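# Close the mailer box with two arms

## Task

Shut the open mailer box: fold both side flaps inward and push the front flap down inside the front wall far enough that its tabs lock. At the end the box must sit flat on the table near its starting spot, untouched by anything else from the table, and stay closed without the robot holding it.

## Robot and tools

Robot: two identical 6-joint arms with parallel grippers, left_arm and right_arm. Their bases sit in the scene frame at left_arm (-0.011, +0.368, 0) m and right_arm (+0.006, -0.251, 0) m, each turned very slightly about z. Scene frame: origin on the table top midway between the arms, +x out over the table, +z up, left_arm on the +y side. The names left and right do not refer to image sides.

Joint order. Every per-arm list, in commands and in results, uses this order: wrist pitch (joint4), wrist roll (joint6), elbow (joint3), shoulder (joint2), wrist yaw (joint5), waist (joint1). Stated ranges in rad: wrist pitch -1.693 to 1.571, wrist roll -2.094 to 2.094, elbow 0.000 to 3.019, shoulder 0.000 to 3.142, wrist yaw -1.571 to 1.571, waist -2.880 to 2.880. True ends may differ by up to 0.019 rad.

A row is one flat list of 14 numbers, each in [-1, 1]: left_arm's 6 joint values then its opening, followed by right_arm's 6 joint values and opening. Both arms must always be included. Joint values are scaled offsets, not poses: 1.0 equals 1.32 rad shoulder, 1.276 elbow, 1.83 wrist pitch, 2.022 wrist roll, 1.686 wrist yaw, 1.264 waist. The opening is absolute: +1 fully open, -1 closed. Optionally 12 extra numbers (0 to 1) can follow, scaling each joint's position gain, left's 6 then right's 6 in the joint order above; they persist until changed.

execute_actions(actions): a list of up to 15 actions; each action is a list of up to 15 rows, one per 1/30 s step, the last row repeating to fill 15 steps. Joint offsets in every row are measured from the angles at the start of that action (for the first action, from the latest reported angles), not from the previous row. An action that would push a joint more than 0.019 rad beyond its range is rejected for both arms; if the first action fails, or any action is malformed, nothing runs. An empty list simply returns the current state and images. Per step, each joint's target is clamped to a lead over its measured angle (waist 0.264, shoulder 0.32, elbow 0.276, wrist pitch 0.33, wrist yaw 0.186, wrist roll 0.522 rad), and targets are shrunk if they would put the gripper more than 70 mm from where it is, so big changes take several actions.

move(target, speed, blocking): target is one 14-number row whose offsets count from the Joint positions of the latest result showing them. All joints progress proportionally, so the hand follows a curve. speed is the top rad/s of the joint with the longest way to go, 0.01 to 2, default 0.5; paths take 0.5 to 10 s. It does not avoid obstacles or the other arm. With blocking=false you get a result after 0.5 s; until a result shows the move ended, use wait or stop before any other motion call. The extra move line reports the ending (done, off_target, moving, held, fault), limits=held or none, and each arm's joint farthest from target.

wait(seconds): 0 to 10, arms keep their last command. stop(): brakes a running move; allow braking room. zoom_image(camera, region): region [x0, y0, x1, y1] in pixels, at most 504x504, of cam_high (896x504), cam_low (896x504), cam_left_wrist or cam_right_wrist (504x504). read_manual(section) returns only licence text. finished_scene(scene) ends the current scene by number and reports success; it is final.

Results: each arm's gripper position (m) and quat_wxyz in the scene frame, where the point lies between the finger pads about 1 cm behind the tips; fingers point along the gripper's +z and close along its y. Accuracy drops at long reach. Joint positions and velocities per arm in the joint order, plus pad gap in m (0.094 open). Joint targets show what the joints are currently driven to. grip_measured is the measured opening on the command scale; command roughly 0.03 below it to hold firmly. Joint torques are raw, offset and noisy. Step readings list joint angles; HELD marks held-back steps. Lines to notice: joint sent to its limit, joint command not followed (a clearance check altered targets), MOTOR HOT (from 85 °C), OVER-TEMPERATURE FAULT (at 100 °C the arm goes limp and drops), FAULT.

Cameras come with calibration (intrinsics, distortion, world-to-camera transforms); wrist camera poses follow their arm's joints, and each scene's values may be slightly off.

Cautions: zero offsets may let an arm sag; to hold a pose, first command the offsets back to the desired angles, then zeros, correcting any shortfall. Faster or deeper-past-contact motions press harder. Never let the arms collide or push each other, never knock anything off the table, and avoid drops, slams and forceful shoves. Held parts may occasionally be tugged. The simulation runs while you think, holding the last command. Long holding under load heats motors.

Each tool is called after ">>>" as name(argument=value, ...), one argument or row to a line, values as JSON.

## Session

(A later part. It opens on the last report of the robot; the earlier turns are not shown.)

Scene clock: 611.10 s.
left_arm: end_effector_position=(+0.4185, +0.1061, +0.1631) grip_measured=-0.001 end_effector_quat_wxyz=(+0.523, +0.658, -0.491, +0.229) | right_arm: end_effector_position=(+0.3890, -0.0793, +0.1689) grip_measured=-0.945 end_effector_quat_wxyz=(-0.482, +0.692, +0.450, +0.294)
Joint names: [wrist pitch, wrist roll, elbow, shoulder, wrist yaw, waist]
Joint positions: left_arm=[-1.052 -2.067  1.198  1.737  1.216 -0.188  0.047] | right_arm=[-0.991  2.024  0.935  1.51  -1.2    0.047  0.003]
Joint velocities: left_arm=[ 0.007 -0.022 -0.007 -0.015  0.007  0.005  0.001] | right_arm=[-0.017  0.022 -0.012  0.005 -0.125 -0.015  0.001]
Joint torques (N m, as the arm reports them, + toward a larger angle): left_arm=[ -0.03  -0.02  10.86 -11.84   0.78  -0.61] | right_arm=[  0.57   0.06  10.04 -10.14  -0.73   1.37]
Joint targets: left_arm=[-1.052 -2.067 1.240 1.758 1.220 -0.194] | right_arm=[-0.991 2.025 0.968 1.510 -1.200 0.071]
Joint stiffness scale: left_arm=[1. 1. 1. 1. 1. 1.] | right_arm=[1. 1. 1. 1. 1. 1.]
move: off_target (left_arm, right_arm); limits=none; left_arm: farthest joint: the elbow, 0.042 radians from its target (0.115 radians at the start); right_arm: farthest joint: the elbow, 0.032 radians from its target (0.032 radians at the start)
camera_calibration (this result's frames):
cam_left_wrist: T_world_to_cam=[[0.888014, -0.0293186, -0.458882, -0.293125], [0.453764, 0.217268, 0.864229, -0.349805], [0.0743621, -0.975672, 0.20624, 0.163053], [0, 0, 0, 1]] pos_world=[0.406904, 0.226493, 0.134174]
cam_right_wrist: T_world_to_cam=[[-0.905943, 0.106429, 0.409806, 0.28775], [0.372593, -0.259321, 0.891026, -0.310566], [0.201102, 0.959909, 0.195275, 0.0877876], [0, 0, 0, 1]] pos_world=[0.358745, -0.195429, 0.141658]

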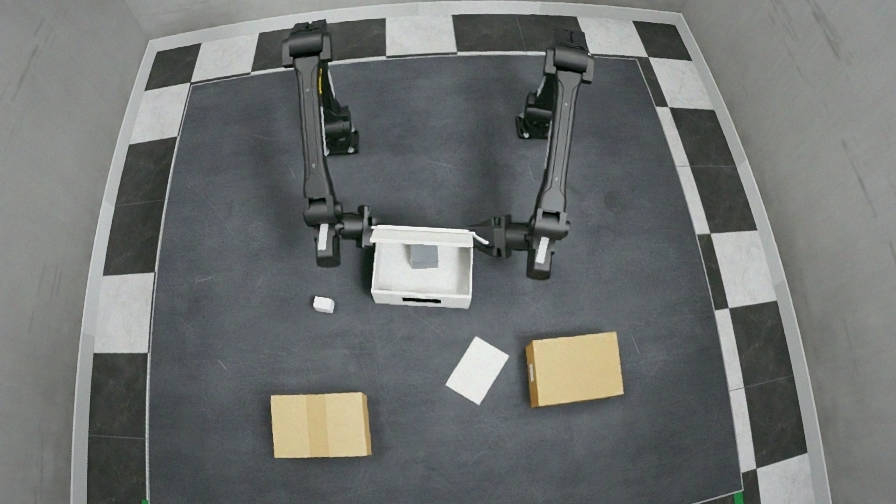

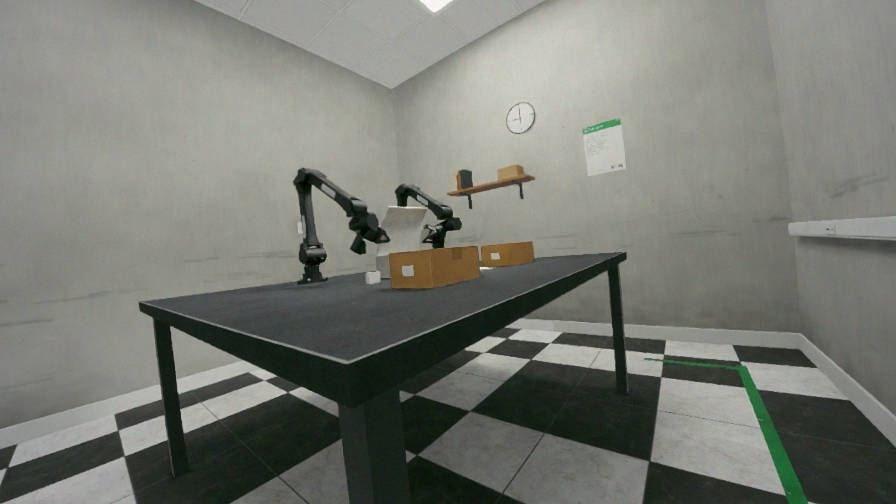

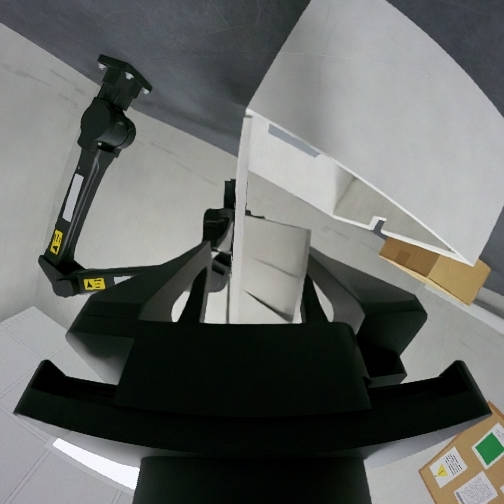

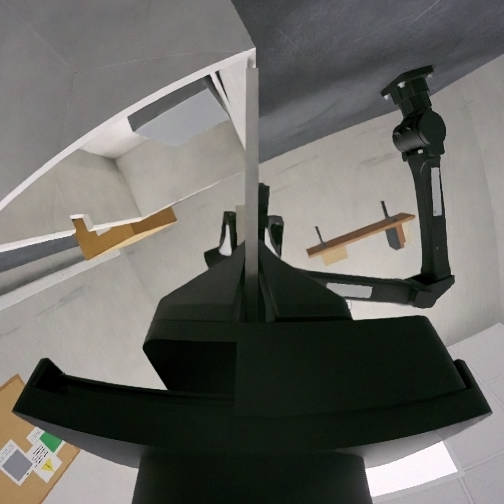

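>>> move(
  target=[0,0,-0.07,-0.065,0,0.095,0,0,0,0.025,0,0,0,-1],
  speed=0.15,
)

>>> move(
  target=[0.008,0,-0.05,-0.06,0,0,0,0,0,0.025,0,0,0,-1],
  speed=0.15,
)

>>> move(
  target=[0,0,0.065,0.03,0,-0.045,0,0,0,0.025,0,0,0,-1],
  speed=0.08,
)

>>> zoom_image(
  camera="cam_high",
  region=[300, 180, 560, 330],
)

Scene clock: 622.17 s.
left_arm: end_effector_position=(+0.4140, +0.1619, +0.1590) grip_measured=-0.001 end_effector_quat_wxyz=(+0.515, +0.691, -0.443, +0.247) | right_arm: end_effector_position=(+0.3890, -0.0793, +0.1689) grip_measured=-0.945 end_effector_quat_wxyz=(-0.482, +0.692, +0.450, +0.294)
Joint names: [wrist pitch, wrist roll, elbow, shoulder, wrist yaw, waist]
Joint positions: left_arm=[-1.052 -2.067  1.106  1.679  1.216 -0.07   0.047] | right_arm=[-0.991  2.024  0.935  1.51  -1.2    0.047  0.003]
Joint velocities: left_arm=[-0.002 -0.007  0.002 -0.005  0.007 -0.005 -0.   ] | right_arm=[-0.007  0.11   0.002  0.005  0.007 -0.005 -0.   ]
Joint torques (N m, as the arm reports them, + toward a larger angle): left_arm=[ -0.08  -0.02   7.34 -14.65   0.63  -0.04] | right_arm=[ 0.69  0.02 10.15 -9.73 -0.72 -0.78]
Joint targets: left_arm=[-1.052 -2.067 1.109 1.651 1.216 -0.068] | right_arm=[-0.991 2.024 0.967 1.510 -1.200 0.047]
Joint stiffness scale: left_arm=[1. 1. 1. 1. 1. 1.] | right_arm=[1. 1. 1. 1. 1. 1.]
move: off_target (left_arm, right_arm); limits=none; left_arm: farthest joint: the shoulder, 0.028 radians from its target (0.086 radians at the start); right_arm: farthest joint: the elbow, 0.031 radians from its target (0.031 radians at the start)
camera_calibration (this result's frames):
cam_left_wrist: T_world_to_cam=[[0.86909, 0.0773172, -0.488575, -0.294085], [0.45424, 0.26628, 0.850153, -0.362251], [0.195829, -0.96079, 0.196301, 0.167594], [0, 0, 0, 1]] pos_world=[0.387315, 0.280221, 0.131387]
cam_right_wrist: T_world_to_cam=[[-0.905943, 0.106429, 0.409806, 0.28775], [0.372593, -0.259321, 0.891026, -0.310566], [0.201102, 0.959909, 0.195275, 0.0877876], [0, 0, 0, 1]] pos_world=[0.358745, -0.195429, 0.141658]

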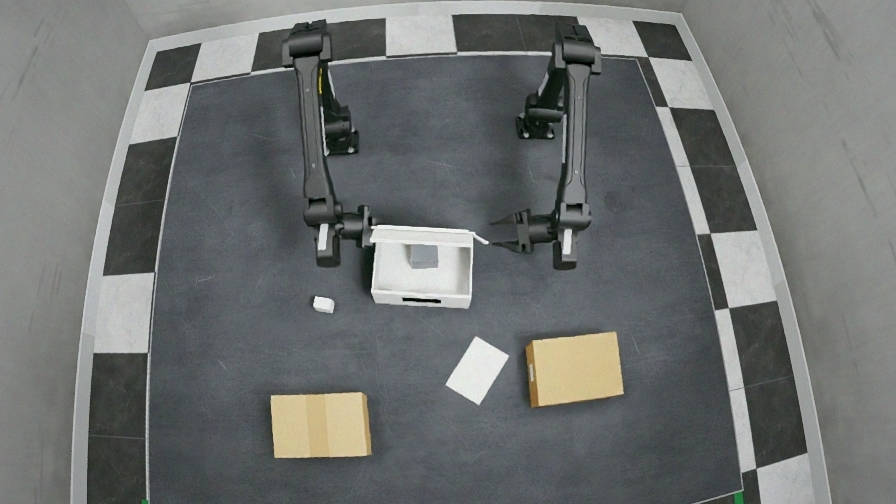

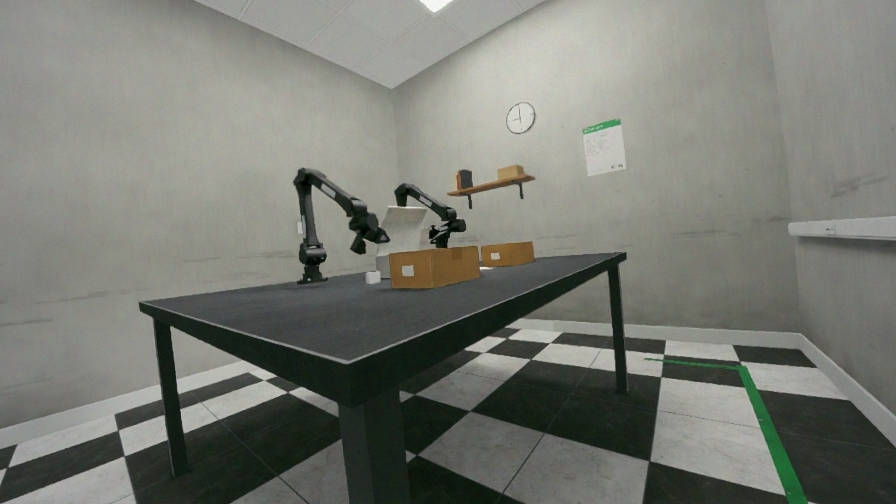

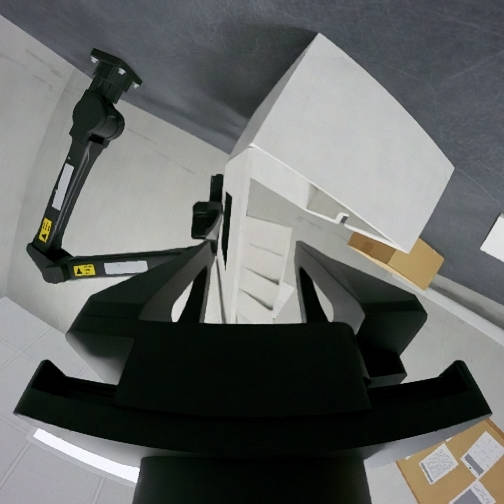

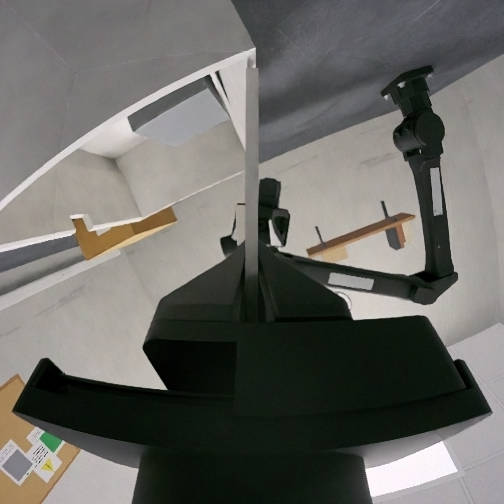

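Scene clock: 623.07 s.
left_arm: end_effector_position=(+0.3904, +0.1643, +0.1612) grip_measured=-0.001 end_effector_quat_wxyz=(+0.516, +0.692, -0.441, +0.245) | right_arm: end_effector_position=(+0.3890, -0.0793, +0.1689) grip_measured=-0.945 end_effector_quat_wxyz=(-0.482, +0.692, +0.450, +0.294)
Joint names: [wrist pitch, wrist roll, elbow, shoulder, wrist yaw, waist]
Joint positions: left_arm=[-1.046 -2.067  1.039  1.623  1.216 -0.07   0.047] | right_arm=[-0.991  2.024  0.935  1.51  -1.2    0.047  0.003]
Joint velocities: left_arm=[ 0.002 -0.066  0.012 -0.005  0.037 -0.015 -0.   ] | right_arm=[ 0.002 -0.066 -0.007 -0.005  0.037 -0.005  0.001]
Joint torques (N m, as the arm reports them, + toward a larger angle): left_arm=[  0.32  -0.02   7.31 -13.58   0.63  -0.12] | right_arm=[ 0.64  0.08 10.11 -9.98 -0.78 -0.9 ]
Joint targets: left_arm=[-1.037 -2.067 1.042 1.600 1.216 -0.070] | right_arm=[-0.991 2.024 0.967 1.510 -1.200 0.047]
Joint stiffness scale: left_arm=[1. 1. 1. 1. 1. 1.] | right_arm=[1. 1. 1. 1. 1. 1.]
move: off_target (left_arm, right_arm); limits=none; left_arm: farthest joint: the shoulder, 0.023 radians from its target (0.079 radians at the start); right_arm: farthest joint: the elbow, 0.031 radians from its target (0.031 radians at the start)
camera_calibration (this result's frames):
cam_left_wrist: T_world_to_cam=[[0.866669, 0.0775657, -0.492817, -0.27111], [0.458429, 0.26585, 0.848037, -0.355196], [0.196794, -0.960889, 0.194845, 0.174009], [0, 0, 0, 1]] pos_world=[0.363551, 0.282661, 0.133707]
cam_right_wrist: T_world_to_cam=[[-0.905943, 0.106429, 0.409806, 0.28775], [0.372593, -0.259321, 0.891026, -0.310566], [0.201102, 0.959909, 0.195275, 0.0877876], [0, 0, 0, 1]] pos_world=[0.358745, -0.195429, 0.141658]

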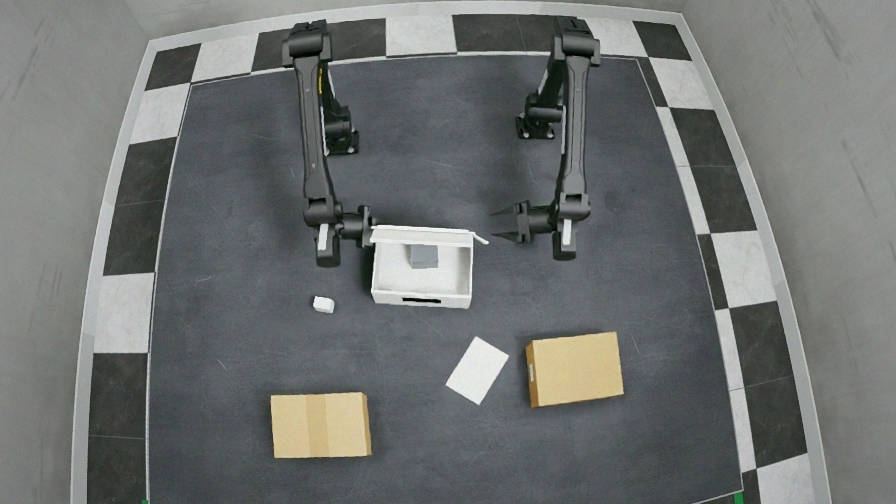

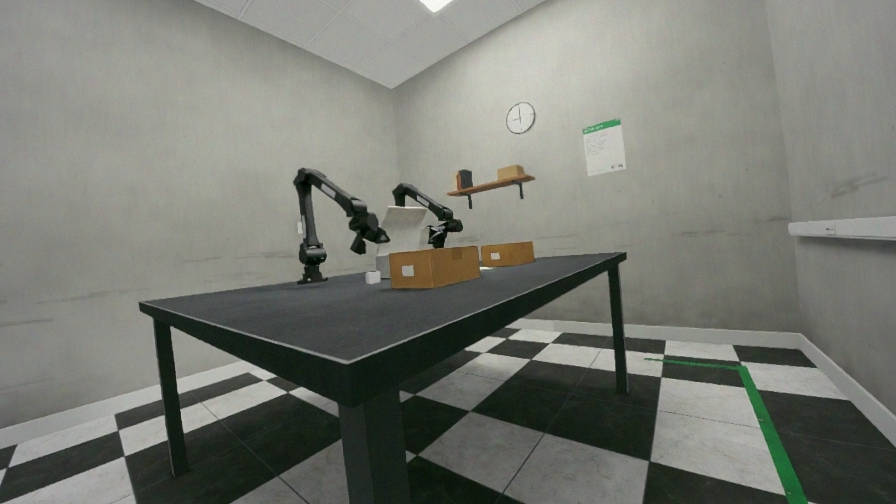

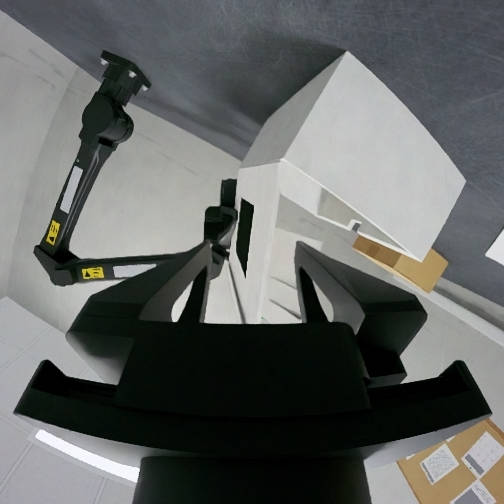

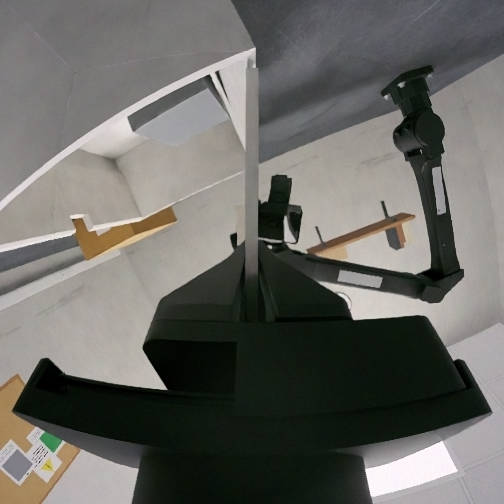

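Scene clock: 624.43 s.
left_arm: end_effector_position=(+0.3942, +0.1418, +0.1668) grip_measured=-0.001 end_effector_quat_wxyz=(+0.518, +0.676, -0.464, +0.241) | right_arm: end_effector_position=(+0.3890, -0.0793, +0.1689) grip_measured=-0.945 end_effector_quat_wxyz=(-0.482, +0.692, +0.450, +0.294)
Joint names: [wrist pitch, wrist roll, elbow, shoulder, wrist yaw, waist]
Joint positions: left_arm=[-1.046 -2.067  1.081  1.642  1.216 -0.121  0.047] | right_arm=[-0.991  2.024  0.935  1.51  -1.2    0.047  0.003]
Joint velocities: left_arm=[-0.007 -0.022  0.007 -0.015 -0.066 -0.015  0.001] | right_arm=[-0.012  0.007 -0.012 -0.005 -0.007 -0.015  0.   ]
Joint torques (N m, as the arm reports them, + toward a larger angle): left_arm=[ -0.07  -0.02  10.67 -10.53   0.62  -0.71] | right_arm=[ 0.48  0.02 10.2  -9.78 -0.72 -0.14]
Joint targets: left_arm=[-1.046 -2.067 1.122 1.663 1.216 -0.127] | right_arm=[-0.991 2.024 0.967 1.510 -1.200 0.047]
Joint stiffness scale: left_arm=[1. 1. 1. 1. 1. 1.] | right_arm=[1. 1. 1. 1. 1. 1.]
move: off_target (left_arm, right_arm); limits=none; left_arm: farthest joint: the elbow, 0.041 radians from its target (0.083 radians at the start); right_arm: farthest joint: the elbow, 0.031 radians from its target (0.031 radians at the start)
camera_calibration (this result's frames):
cam_left_wrist: T_world_to_cam=[[0.880604, 0.0314644, -0.472808, -0.27218], [0.451799, 0.245112, 0.857786, -0.351781], [0.142881, -0.968984, 0.201631, 0.171792], [0, 0, 0, 1]] pos_world=[0.374071, 0.261254, 0.138426]
cam_right_wrist: T_world_to_cam=[[-0.905943, 0.106429, 0.409806, 0.28775], [0.372593, -0.259321, 0.891026, -0.310566], [0.201102, 0.959909, 0.195275, 0.0877876], [0, 0, 0, 1]] pos_world=[0.358745, -0.195429, 0.141658]

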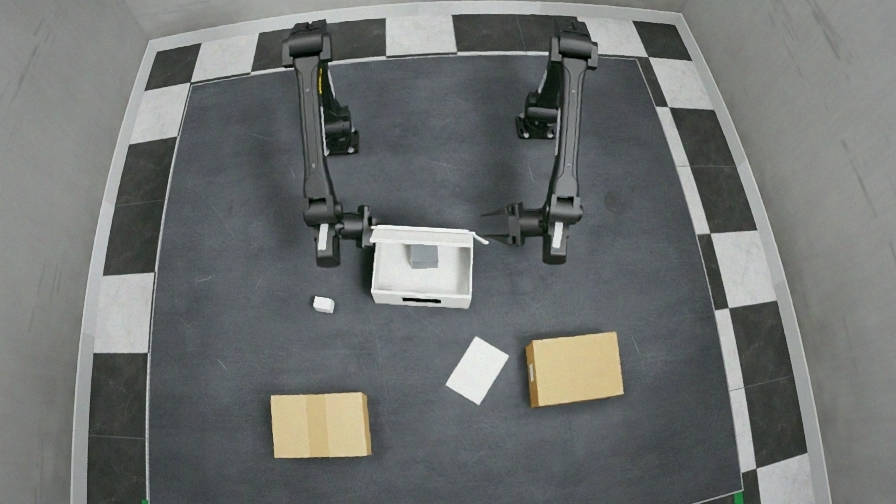

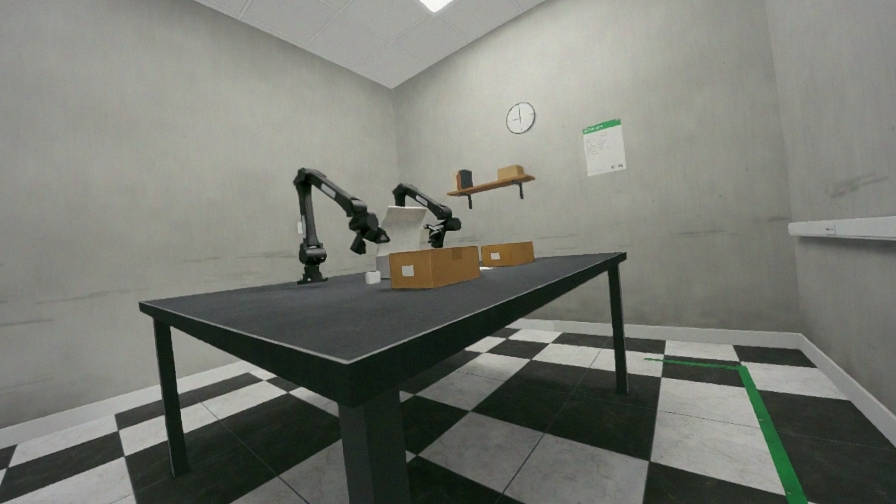

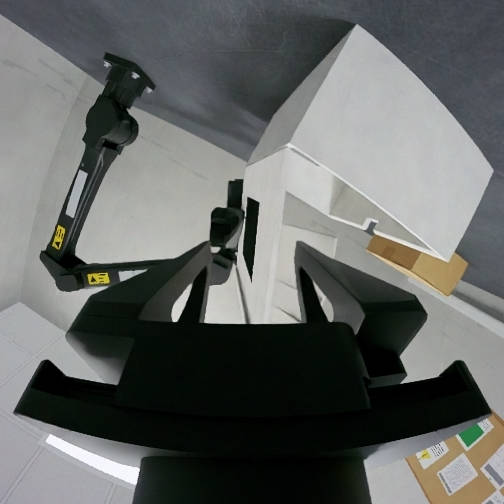

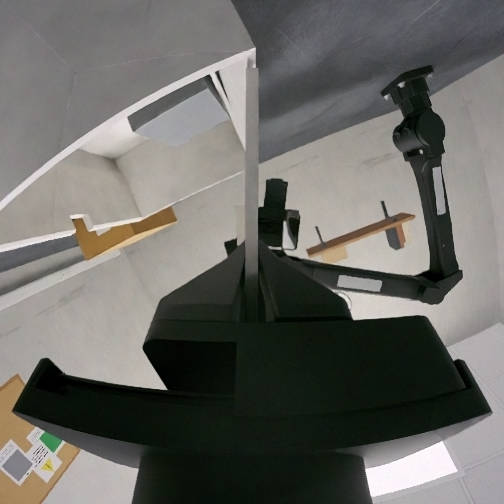

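Region (300, 180, 560, 330) of cam_high's 896x504 image, scaled by 1.938, with more detail than that image has; it fills the top 291 rows of this view, and the rest is white.

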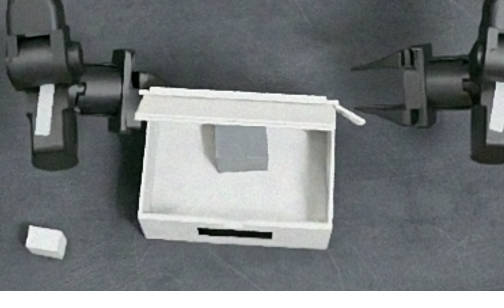

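>>> move(
  target=[0,0,0.108,0.072,0,-0.025,0,0,0,0.025,0,0,0,-1],
  speed=0.06,
)

>>> zoom_image(
  camera="cam_high",
  region=[300, 180, 560, 330],
)

Scene clock: 634.37 s.
left_arm: end_effector_position=(+0.4174, +0.1292, +0.1609) grip_measured=-0.001 end_effector_quat_wxyz=(+0.521, +0.672, -0.471, +0.236) | right_arm: end_effector_position=(+0.3896, -0.0804, +0.1689) grip_measured=-0.945 end_effector_quat_wxyz=(-0.482, +0.693, +0.449, +0.294)
Joint names: [wrist pitch, wrist roll, elbow, shoulder, wrist yaw, waist]
Joint positions: left_arm=[-1.052 -2.067  1.16   1.714  1.216 -0.141  0.047] | right_arm=[-0.99   2.026  0.935  1.51  -1.2    0.044  0.003]
Joint velocities: left_arm=[-0.017 -0.051 -0.002 -0.005  0.022 -0.015  0.001] | right_arm=[-0.022  0.081  0.012  0.005 -0.022 -0.015  0.   ]
Joint torques (N m, as the arm reports them, + toward a larger angle): left_arm=[  0.2   -0.02  12.2  -11.38   0.62  -1.08] | right_arm=[ 0.67  0.05 10.14 -9.31 -0.75 -0.37]
Joint targets: left_arm=[-1.046 -2.067 1.219 1.737 1.216 -0.153] | right_arm=[-0.991 2.025 0.967 1.510 -1.200 0.047]
Joint stiffness scale: left_arm=[1. 1. 1. 1. 1. 1.] | right_arm=[1. 1. 1. 1. 1. 1.]
move: off_target (left_arm, right_arm); limits=none; left_arm: farthest joint: the elbow, 0.059 radians from its target (0.138 radians at the start); right_arm: farthest joint: the elbow, 0.031 radians from its target (0.031 radians at the start)
camera_calibration (this result's frames):
cam_left_wrist: T_world_to_cam=[[0.881227, 0.0142961, -0.472478, -0.29303], [0.45616, 0.236333, 0.857942, -0.354818], [0.123927, -0.971567, 0.201742, 0.165621], [0, 0, 0, 1]] pos_world=[0.399554, 0.248956, 0.132551]
cam_right_wrist: T_world_to_cam=[[-0.905444, 0.109572, 0.41008, 0.288454], [0.371963, -0.260605, 0.890915, -0.310941], [0.204488, 0.959208, 0.195207, 0.0874163], [0, 0, 0, 1]] pos_world=[0.358961, -0.19649, 0.141669]

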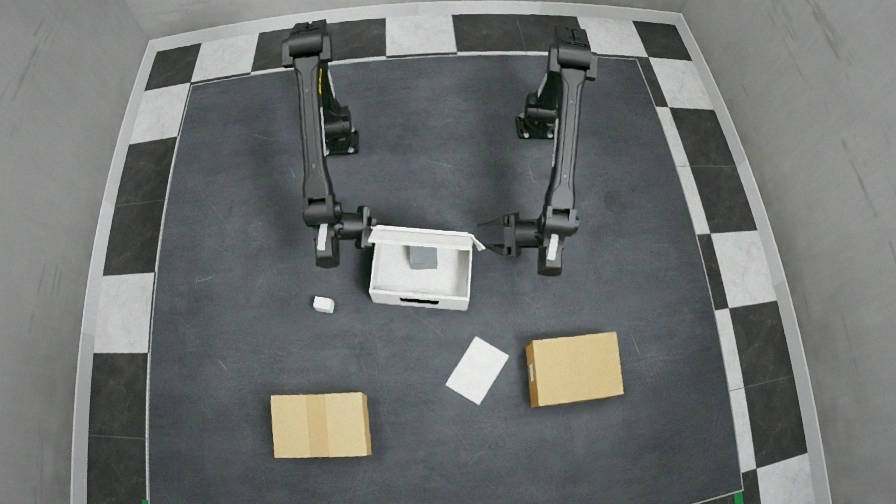

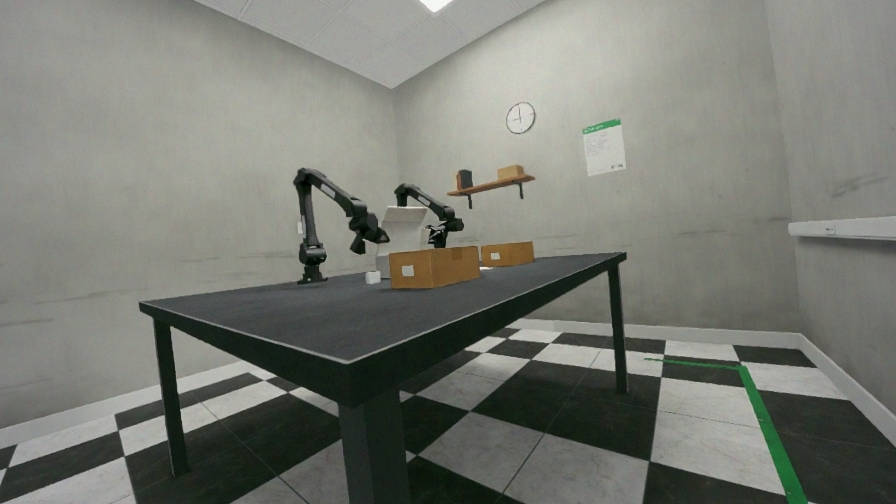

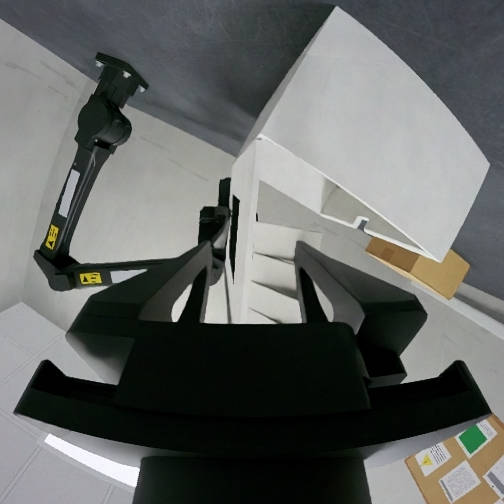

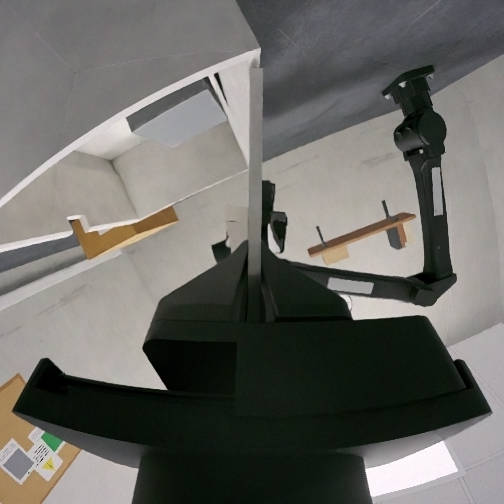

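Region (300, 180, 560, 330) of cam_high's 896x504 image, scaled by 1.938, with more detail than that image has; it fills the top 291 rows of this view, and the rest is white.

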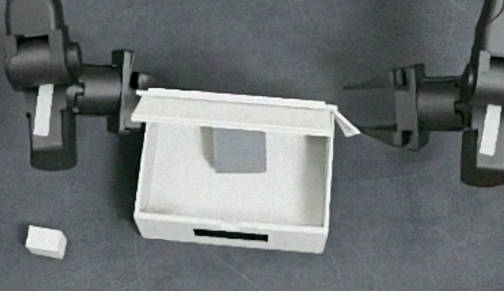

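>>> move(
  target=[0,0,0.1,0.05,0,-0.075,0,0,0,0.025,0,0,0.025,-1],
  speed=0.06,
)

>>> zoom_image(
  camera="cam_high",
  region=[300, 180, 560, 330],
)

Scene clock: 646.87 s.
left_arm: end_effector_position=(+0.4248, +0.0957, +0.1586) grip_measured=-0.001 end_effector_quat_wxyz=(+0.522, +0.655, -0.499, +0.223) | right_arm: end_effector_position=(+0.3896, -0.0806, +0.1689) grip_measured=-0.945 end_effector_quat_wxyz=(-0.482, +0.693, +0.448, +0.294)
Joint names: [wrist pitch, wrist roll, elbow, shoulder, wrist yaw, waist]
Joint positions: left_arm=[-1.053 -2.067  1.231  1.767  1.207 -0.207  0.047] | right_arm=[-0.99   2.026  0.935  1.51  -1.2    0.044  0.003]
Joint velocities: left_arm=[-0.002 -0.007 -0.012 -0.005 -0.037 -0.005  0.   ] | right_arm=[-0.017 -0.037 -0.017 -0.005  0.022 -0.005 -0.001]
Joint torques (N m, as the arm reports them, + toward a larger angle): left_arm=[  0.01  -0.02  12.13 -13.05   1.01  -2.37] | right_arm=[  0.42   0.07  10.27 -10.24  -0.76   1.56]
Joint targets: left_arm=[-1.052 -2.067 1.287 1.780 1.216 -0.235] | right_arm=[-0.990 2.026 0.967 1.510 -1.200 0.076]
Joint stiffness scale: left_arm=[1. 1. 1. 1. 1. 1.] | right_arm=[1. 1. 1. 1. 1. 1.]
move: off_target (left_arm, right_arm); limits=none; left_arm: farthest joint: the elbow, 0.057 radians from its target (0.128 radians at the start); right_arm: farthest joint: the waist, 0.032 radians from its target (0.031 radians at the start)
camera_calibration (this result's frames):
cam_left_wrist: T_world_to_cam=[[0.889126, -0.0425451, -0.455681, -0.300774], [0.454375, 0.201186, 0.867795, -0.345804], [0.054756, -0.978629, 0.198211, 0.163302], [0, 0, 0, 1]] pos_world=[0.415609, 0.216586, 0.130662]
cam_right_wrist: T_world_to_cam=[[-0.905402, 0.109917, 0.41008, 0.28854], [0.371863, -0.260747, 0.890915, -0.310976], [0.204854, 0.959129, 0.195207, 0.0873944], [0, 0, 0, 1]] pos_world=[0.358982, -0.196624, 0.141669]

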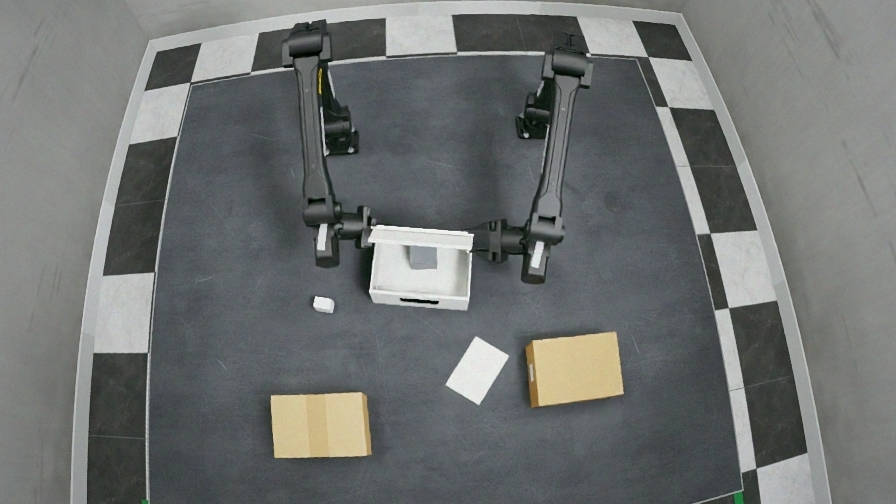

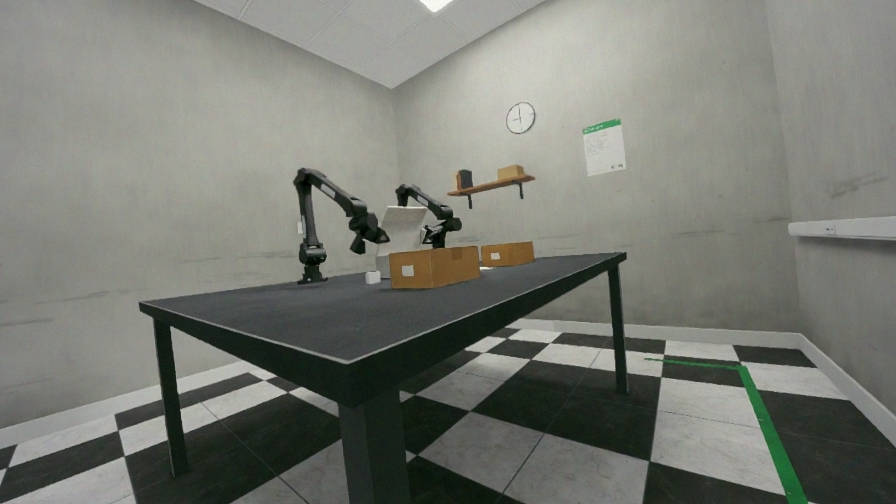

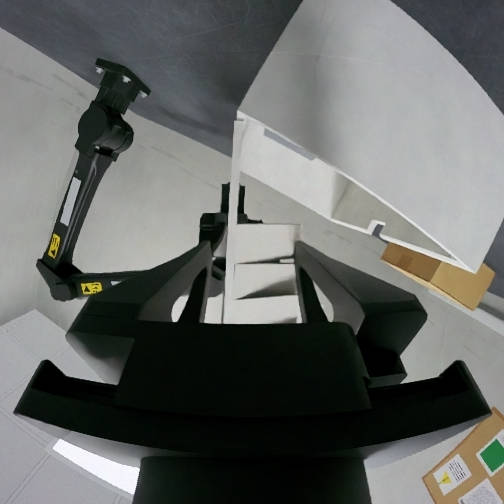

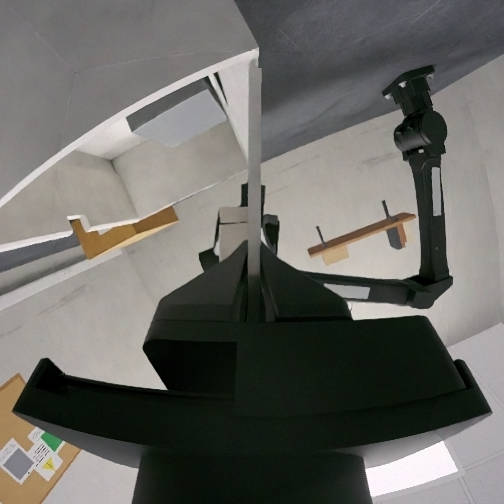

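Region (300, 180, 560, 330) of cam_high's 896x504 image, scaled by 1.938, with more detail than that image has; it fills the top 291 rows of this view, and the rest is white.

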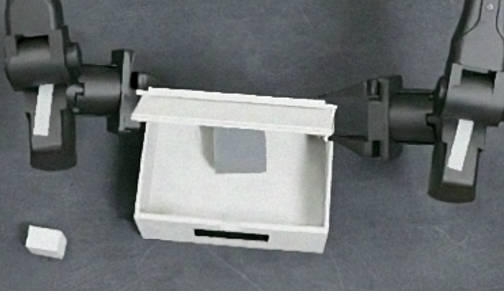

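>>> move(
  target=[0,0,0.06,0.02,0,-0.085,0,0,0,0.025,0,0,0.025,-1],
  speed=0.06,
)

Scene clock: 660.47 s.
left_arm: end_effector_position=(+0.4112, +0.0597, +0.1629) grip_measured=-0.001 end_effector_quat_wxyz=(+0.525, +0.632, -0.530, +0.209) | right_arm: end_effector_position=(+0.3889, -0.0789, +0.1691) grip_measured=-0.945 end_effector_quat_wxyz=(-0.482, +0.691, +0.451, +0.294)
Joint names: [wrist pitch, wrist roll, elbow, shoulder, wrist yaw, waist]
Joint positions: left_arm=[-1.053 -2.067  1.259  1.775  1.202 -0.286  0.047] | right_arm=[-0.99   2.023  0.935  1.51  -1.201  0.048  0.003]
Joint velocities: left_arm=[ 0.002  0.007 -0.002 -0.015 -0.037 -0.005  0.001] | right_arm=[-0.002  0.051 -0.002  0.005 -0.007 -0.005 -0.001]
Joint torques (N m, as the arm reports them, + toward a larger angle): left_arm=[  0.01  -0.02  11.53 -12.8    0.86  -2.6 ] | right_arm=[ 0.73  0.08 10.12 -9.38 -0.68  1.75]
Joint targets: left_arm=[-1.053 -2.067 1.307 1.793 1.207 -0.315] | right_arm=[-0.990 2.026 0.967 1.510 -1.200 0.076]
Joint stiffness scale: left_arm=[1. 1. 1. 1. 1. 1.] | right_arm=[1. 1. 1. 1. 1. 1.]
move: off_target (left_arm, right_arm); limits=none; left_arm: farthest joint: the elbow, 0.049 radians from its target (0.077 radians at the start); right_arm: farthest joint: the elbow, 0.031 radians from its target (0.031 radians at the start)
camera_calibration (this result's frames):
cam_left_wrist: T_world_to_cam=[[0.89209, -0.112547, -0.437617, -0.288271], [0.451091, 0.165442, 0.877009, -0.334075], [-0.026304, -0.979777, 0.198358, 0.161339], [0, 0, 0, 1]] pos_world=[0.412106, 0.180903, 0.134832]
cam_right_wrist: T_world_to_cam=[[-0.906806, 0.105023, 0.408257, 0.288122], [0.371292, -0.259611, 0.891484, -0.31017], [0.199615, 0.959986, 0.196422, 0.0878313], [0, 0, 0, 1]] pos_world=[0.358902, -0.1951, 0.141631]

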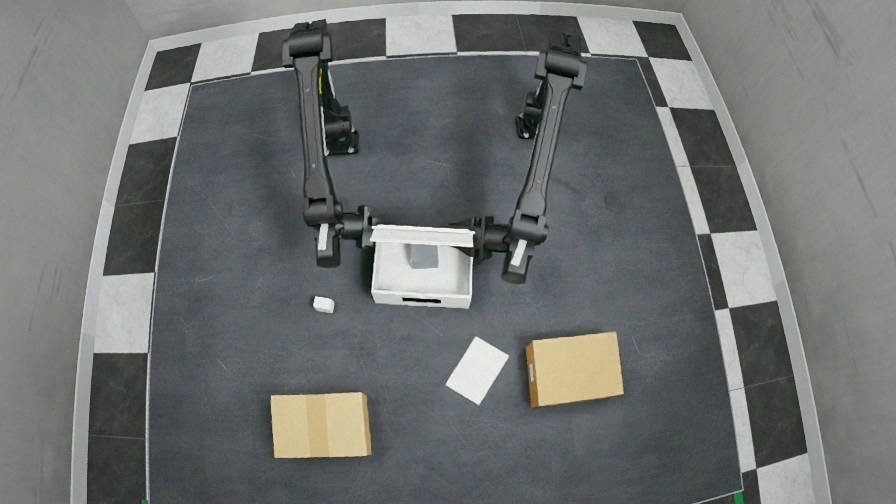

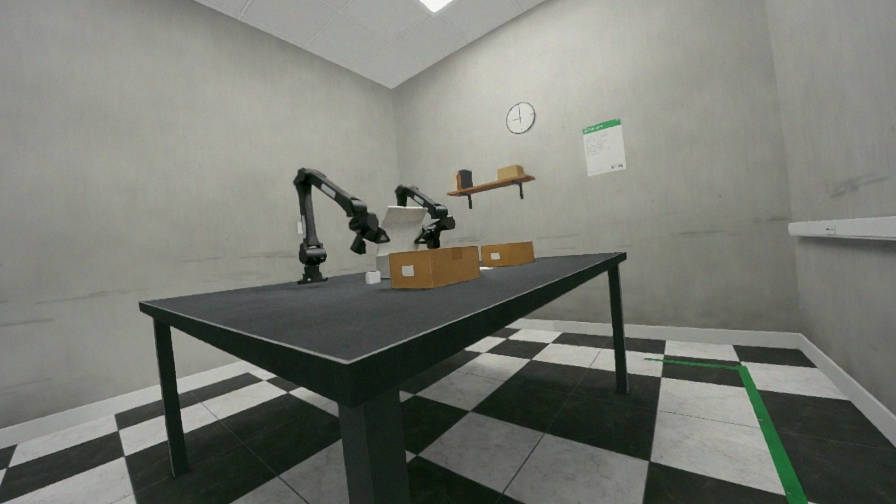

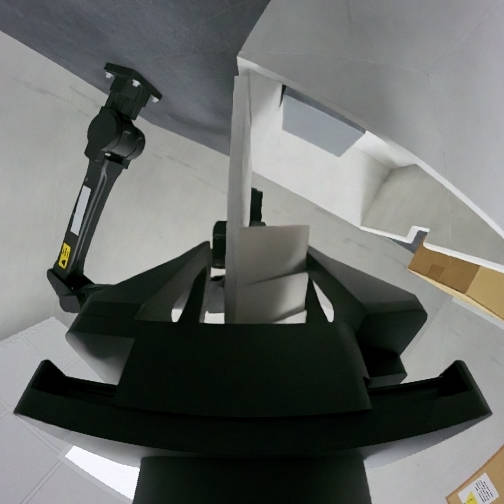

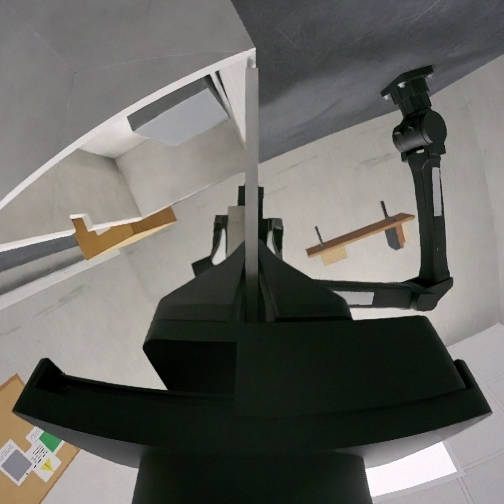

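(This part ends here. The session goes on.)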